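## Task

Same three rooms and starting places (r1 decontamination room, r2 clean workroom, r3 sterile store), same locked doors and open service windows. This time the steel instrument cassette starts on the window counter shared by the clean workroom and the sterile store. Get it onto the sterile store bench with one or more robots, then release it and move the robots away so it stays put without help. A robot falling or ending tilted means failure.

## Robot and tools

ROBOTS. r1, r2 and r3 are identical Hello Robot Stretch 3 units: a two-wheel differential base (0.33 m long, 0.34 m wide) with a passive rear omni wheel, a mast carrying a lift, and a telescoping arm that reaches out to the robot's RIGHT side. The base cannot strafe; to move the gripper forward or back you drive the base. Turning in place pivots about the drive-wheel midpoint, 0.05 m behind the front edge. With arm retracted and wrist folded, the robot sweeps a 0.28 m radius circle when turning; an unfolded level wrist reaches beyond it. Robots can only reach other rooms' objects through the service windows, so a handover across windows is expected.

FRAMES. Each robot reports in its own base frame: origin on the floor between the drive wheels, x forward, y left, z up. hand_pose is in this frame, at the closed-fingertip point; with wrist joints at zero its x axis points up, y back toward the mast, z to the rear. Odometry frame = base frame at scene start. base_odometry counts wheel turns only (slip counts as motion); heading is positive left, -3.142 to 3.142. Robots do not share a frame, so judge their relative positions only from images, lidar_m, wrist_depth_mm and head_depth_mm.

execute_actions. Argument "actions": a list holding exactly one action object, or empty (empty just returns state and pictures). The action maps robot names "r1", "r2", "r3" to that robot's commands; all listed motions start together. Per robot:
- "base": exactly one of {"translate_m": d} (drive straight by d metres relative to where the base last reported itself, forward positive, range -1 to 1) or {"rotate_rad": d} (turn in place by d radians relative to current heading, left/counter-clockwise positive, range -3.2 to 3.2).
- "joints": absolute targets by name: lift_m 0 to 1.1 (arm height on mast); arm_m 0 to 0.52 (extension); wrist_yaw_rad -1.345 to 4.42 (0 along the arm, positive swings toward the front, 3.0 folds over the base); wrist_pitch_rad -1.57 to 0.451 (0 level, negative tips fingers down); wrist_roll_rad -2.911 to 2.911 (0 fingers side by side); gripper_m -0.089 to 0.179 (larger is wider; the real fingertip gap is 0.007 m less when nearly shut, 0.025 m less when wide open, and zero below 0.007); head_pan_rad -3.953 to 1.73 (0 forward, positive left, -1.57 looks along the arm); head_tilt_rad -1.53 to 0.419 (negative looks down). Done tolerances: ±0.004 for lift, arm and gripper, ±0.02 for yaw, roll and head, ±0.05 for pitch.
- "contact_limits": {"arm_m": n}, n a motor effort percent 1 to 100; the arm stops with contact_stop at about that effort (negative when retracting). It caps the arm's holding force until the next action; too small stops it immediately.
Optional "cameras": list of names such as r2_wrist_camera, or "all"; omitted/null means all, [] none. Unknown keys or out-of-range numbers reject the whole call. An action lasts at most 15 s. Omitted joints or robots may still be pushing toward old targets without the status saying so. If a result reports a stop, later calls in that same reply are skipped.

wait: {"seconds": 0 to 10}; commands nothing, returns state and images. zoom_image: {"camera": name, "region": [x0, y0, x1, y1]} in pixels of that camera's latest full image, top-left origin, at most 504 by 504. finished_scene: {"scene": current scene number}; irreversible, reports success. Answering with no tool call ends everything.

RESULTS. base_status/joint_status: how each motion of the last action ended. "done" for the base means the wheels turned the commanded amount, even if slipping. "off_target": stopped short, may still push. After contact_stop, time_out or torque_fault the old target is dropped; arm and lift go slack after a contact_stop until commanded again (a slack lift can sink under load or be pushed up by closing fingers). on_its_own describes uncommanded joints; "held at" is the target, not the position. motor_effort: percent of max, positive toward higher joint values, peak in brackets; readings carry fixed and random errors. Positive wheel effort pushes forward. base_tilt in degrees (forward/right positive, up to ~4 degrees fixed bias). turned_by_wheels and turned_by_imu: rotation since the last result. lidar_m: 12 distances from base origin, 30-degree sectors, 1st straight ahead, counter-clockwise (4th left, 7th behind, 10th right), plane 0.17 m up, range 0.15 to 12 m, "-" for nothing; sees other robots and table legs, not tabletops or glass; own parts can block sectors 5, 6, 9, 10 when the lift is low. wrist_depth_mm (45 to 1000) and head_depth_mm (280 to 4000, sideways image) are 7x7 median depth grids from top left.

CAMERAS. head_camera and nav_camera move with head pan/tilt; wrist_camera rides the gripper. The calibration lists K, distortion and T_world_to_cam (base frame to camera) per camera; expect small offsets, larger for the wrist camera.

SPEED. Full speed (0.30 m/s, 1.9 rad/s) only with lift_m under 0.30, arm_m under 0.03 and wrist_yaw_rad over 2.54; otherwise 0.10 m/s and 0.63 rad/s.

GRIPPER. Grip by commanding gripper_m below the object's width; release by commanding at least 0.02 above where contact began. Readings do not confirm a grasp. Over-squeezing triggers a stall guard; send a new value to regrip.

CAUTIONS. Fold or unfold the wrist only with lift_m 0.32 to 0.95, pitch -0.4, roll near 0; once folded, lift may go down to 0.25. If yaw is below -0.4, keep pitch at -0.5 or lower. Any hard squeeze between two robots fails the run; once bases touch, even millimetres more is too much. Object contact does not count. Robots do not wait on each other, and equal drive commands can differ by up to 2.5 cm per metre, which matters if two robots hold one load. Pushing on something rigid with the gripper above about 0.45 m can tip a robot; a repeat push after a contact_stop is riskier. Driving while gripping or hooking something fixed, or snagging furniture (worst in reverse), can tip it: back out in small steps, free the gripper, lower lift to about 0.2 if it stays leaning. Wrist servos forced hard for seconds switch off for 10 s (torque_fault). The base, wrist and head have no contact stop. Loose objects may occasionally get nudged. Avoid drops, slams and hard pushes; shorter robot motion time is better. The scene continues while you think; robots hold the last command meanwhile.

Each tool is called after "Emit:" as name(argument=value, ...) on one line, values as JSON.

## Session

Emit:
execute_actions(actions=[], cameras=["r3_nav_camera"])

Scene clock: 0.00 s.
r1.base_odometry: x=+0.000 y=+0.000 heading=+0.000 (m, m, rad; r1's odometry frame)
r1.turned_by_wheels: +0.000 (rad since the last result)
r1.turned_by_imu: +0.000 (rad since the last result)
r1.base_tilt: forward=+0.4 right=-0.5 (deg)
r1.lidar_m: 2.01 3.90 0.81 1.19 1.22 1.23 0.99 0.90 0.91 1.12 1.60 1.60
r1.head_depth_mm: 1864 1859 1846 1849 1835 1847 1854 / 2007 2050 1852 - 2139 2030 2022 / 2197 2288 2072 - 2401 2269 2208 / 1910 2614 2384 2680 2608 2544 2266 / 2030 2983 2986 2971 2946 2929 2294 / 2246 3291 3508 3536 3454 3253 2270 / 2272 3648 3984 3961 - 3276 2275
r1.base_status: not commanded
r1.joint_positions: lift_m=+0.405 arm_m=+0.001 wrist_yaw_rad=+2.882 wrist_pitch_rad=-0.511 wrist_roll_rad=+0.009 gripper_m=+0.037 head_pan_rad=+0.004 head_tilt_rad=-0.014
r1.joint_status: not commanded
r1.motor_effort: left_wheel=+1 right_wheel=+0 lift_m=+31 arm_m=-1 wrist_yaw_rad=+0 wrist_pitch_rad=+5 wrist_roll_rad=+0 gripper_m=+0 head_pan_rad=+0 head_tilt_rad=+1 (%)
r1.hand_pose: x=+0.0332 y=+0.0585 z=+0.3971 quat_wxyz=(+0.267, +0.704, +0.088, +0.652) (m; r1's base frame)
r1.wrist_depth_mm: - - - - - - - / - - - - - - - / 939 - - - - - - / 811 - 849 861 859 889 890 / 690 - 727 712 757 739 745 / 603 596 - 618 649 638 636 / 528 536 - 548 533 555 561
r2.base_odometry: x=+0.000 y=+0.000 heading=+0.000 (m, m, rad; r2's odometry frame)
r2.turned_by_wheels: +0.000 (rad since the last result)
r2.turned_by_imu: +0.000 (rad since the last result)
r2.base_tilt: forward=+0.9 right=+0.0 (deg)
r2.lidar_m: 1.45 1.45 1.71 2.19 2.19 1.62 1.43 1.43 1.68 2.59 2.59 1.65
r2.head_depth_mm: 1622 1617 1626 1614 1605 1607 1601 / 1582 1555 1454 1585 1575 1543 1548 / 1532 1507 1414 - - 1484 1505 / 1487 1451 1372 - - 1457 1461 / 1442 1425 1335 - - 1411 1413 / 1404 1385 1302 - - 1378 1377 / 1359 1174 1267 - 3787 1340 1343
r2.base_status: not commanded
r2.joint_positions: lift_m=+0.367 arm_m=+0.000 wrist_yaw_rad=+2.981 wrist_pitch_rad=-0.513 wrist_roll_rad=+0.011 gripper_m=+0.037 head_pan_rad=-0.014 head_tilt_rad=+0.011
r2.joint_status: not commanded
r2.motor_effort: left_wheel=+1 right_wheel=+0 lift_m=+27 arm_m=+0 wrist_yaw_rad=+0 wrist_pitch_rad=+6 wrist_roll_rad=+0 gripper_m=+0 head_pan_rad=+0 head_tilt_rad=+2 (%)
r2.hand_pose: x=+0.0125 y=+0.0638 z=+0.3585 quat_wxyz=(+0.235, +0.700, +0.123, +0.664) (m; r2's base frame)
r2.wrist_depth_mm: - - - - - - - / - - - - - - - / - 983 978 990 951 943 920 / 792 809 798 791 755 764 745 / 669 666 - 651 669 628 633 / 569 570 - 576 - 557 546 / 498 - - - 488 483 481
r3.base_odometry: x=+0.000 y=+0.000 heading=+0.000 (m, m, rad; r3's odometry frame)
r3.turned_by_wheels: +0.000 (rad since the last result)
r3.turned_by_imu: +0.000 (rad since the last result)
r3.base_tilt: forward=-0.4 right=-0.8 (deg)
r3.lidar_m: 0.93 0.92 1.02 1.08 1.08 1.07 0.74 2.16 2.14 1.73 1.72 1.13
r3.head_depth_mm: 1044 1052 1058 1062 1070 1079 1087 / 1004 1008 1013 1018 1025 1031 1038 / 957 964 971 976 983 991 995 / 924 929 933 940 945 948 957 / 887 892 898 905 908 914 919 / 856 863 865 870 874 878 882 / 825 830 835 840 843 846 854
r3.base_status: not commanded
r3.joint_positions: lift_m=+0.302 arm_m=-0.003 wrist_yaw_rad=+2.892 wrist_pitch_rad=-0.442 wrist_roll_rad=+0.019 gripper_m=+0.037 head_pan_rad=+0.014 head_tilt_rad=-0.002
r3.joint_status: not commanded
r3.motor_effort: left_wheel=+0 right_wheel=-1 lift_m=+19 arm_m=+0 wrist_yaw_rad=+0 wrist_pitch_rad=+4 wrist_roll_rad=+0 gripper_m=-1 head_pan_rad=+0 head_tilt_rad=+2 (%)
r3.hand_pose: x=+0.0334 y=+0.0720 z=+0.3090 quat_wxyz=(+0.241, +0.710, +0.066, +0.659) (m; r3's base frame)
r3.wrist_depth_mm: - - - - - 909 742 / - - - - - 978 788 / 807 878 861 878 894 898 792 / 681 - 720 707 705 736 740 / 577 - 600 597 608 618 621 / 499 505 - 512 522 522 531 / - - - 461 449 455 460
pictures: r3_nav_camera (sideways: a quarter turn counterclockwise sets it upright)
camera_calibration (this result's frames):
r3_nav_camera: T_world_to_cam=[[0.00426842, 0.00778696, 0.999961, -1.26018], [0.0128358, -0.999888, 0.0077316, 0.0418361], [0.999909, 0.0128023, -0.00436789, -0.0426506], [0, 0, 0, 1]] pos_world=[0.0474887, 0.0521904, 1.25962]
Images, in order (width x height): r3_nav_camera 672x504.

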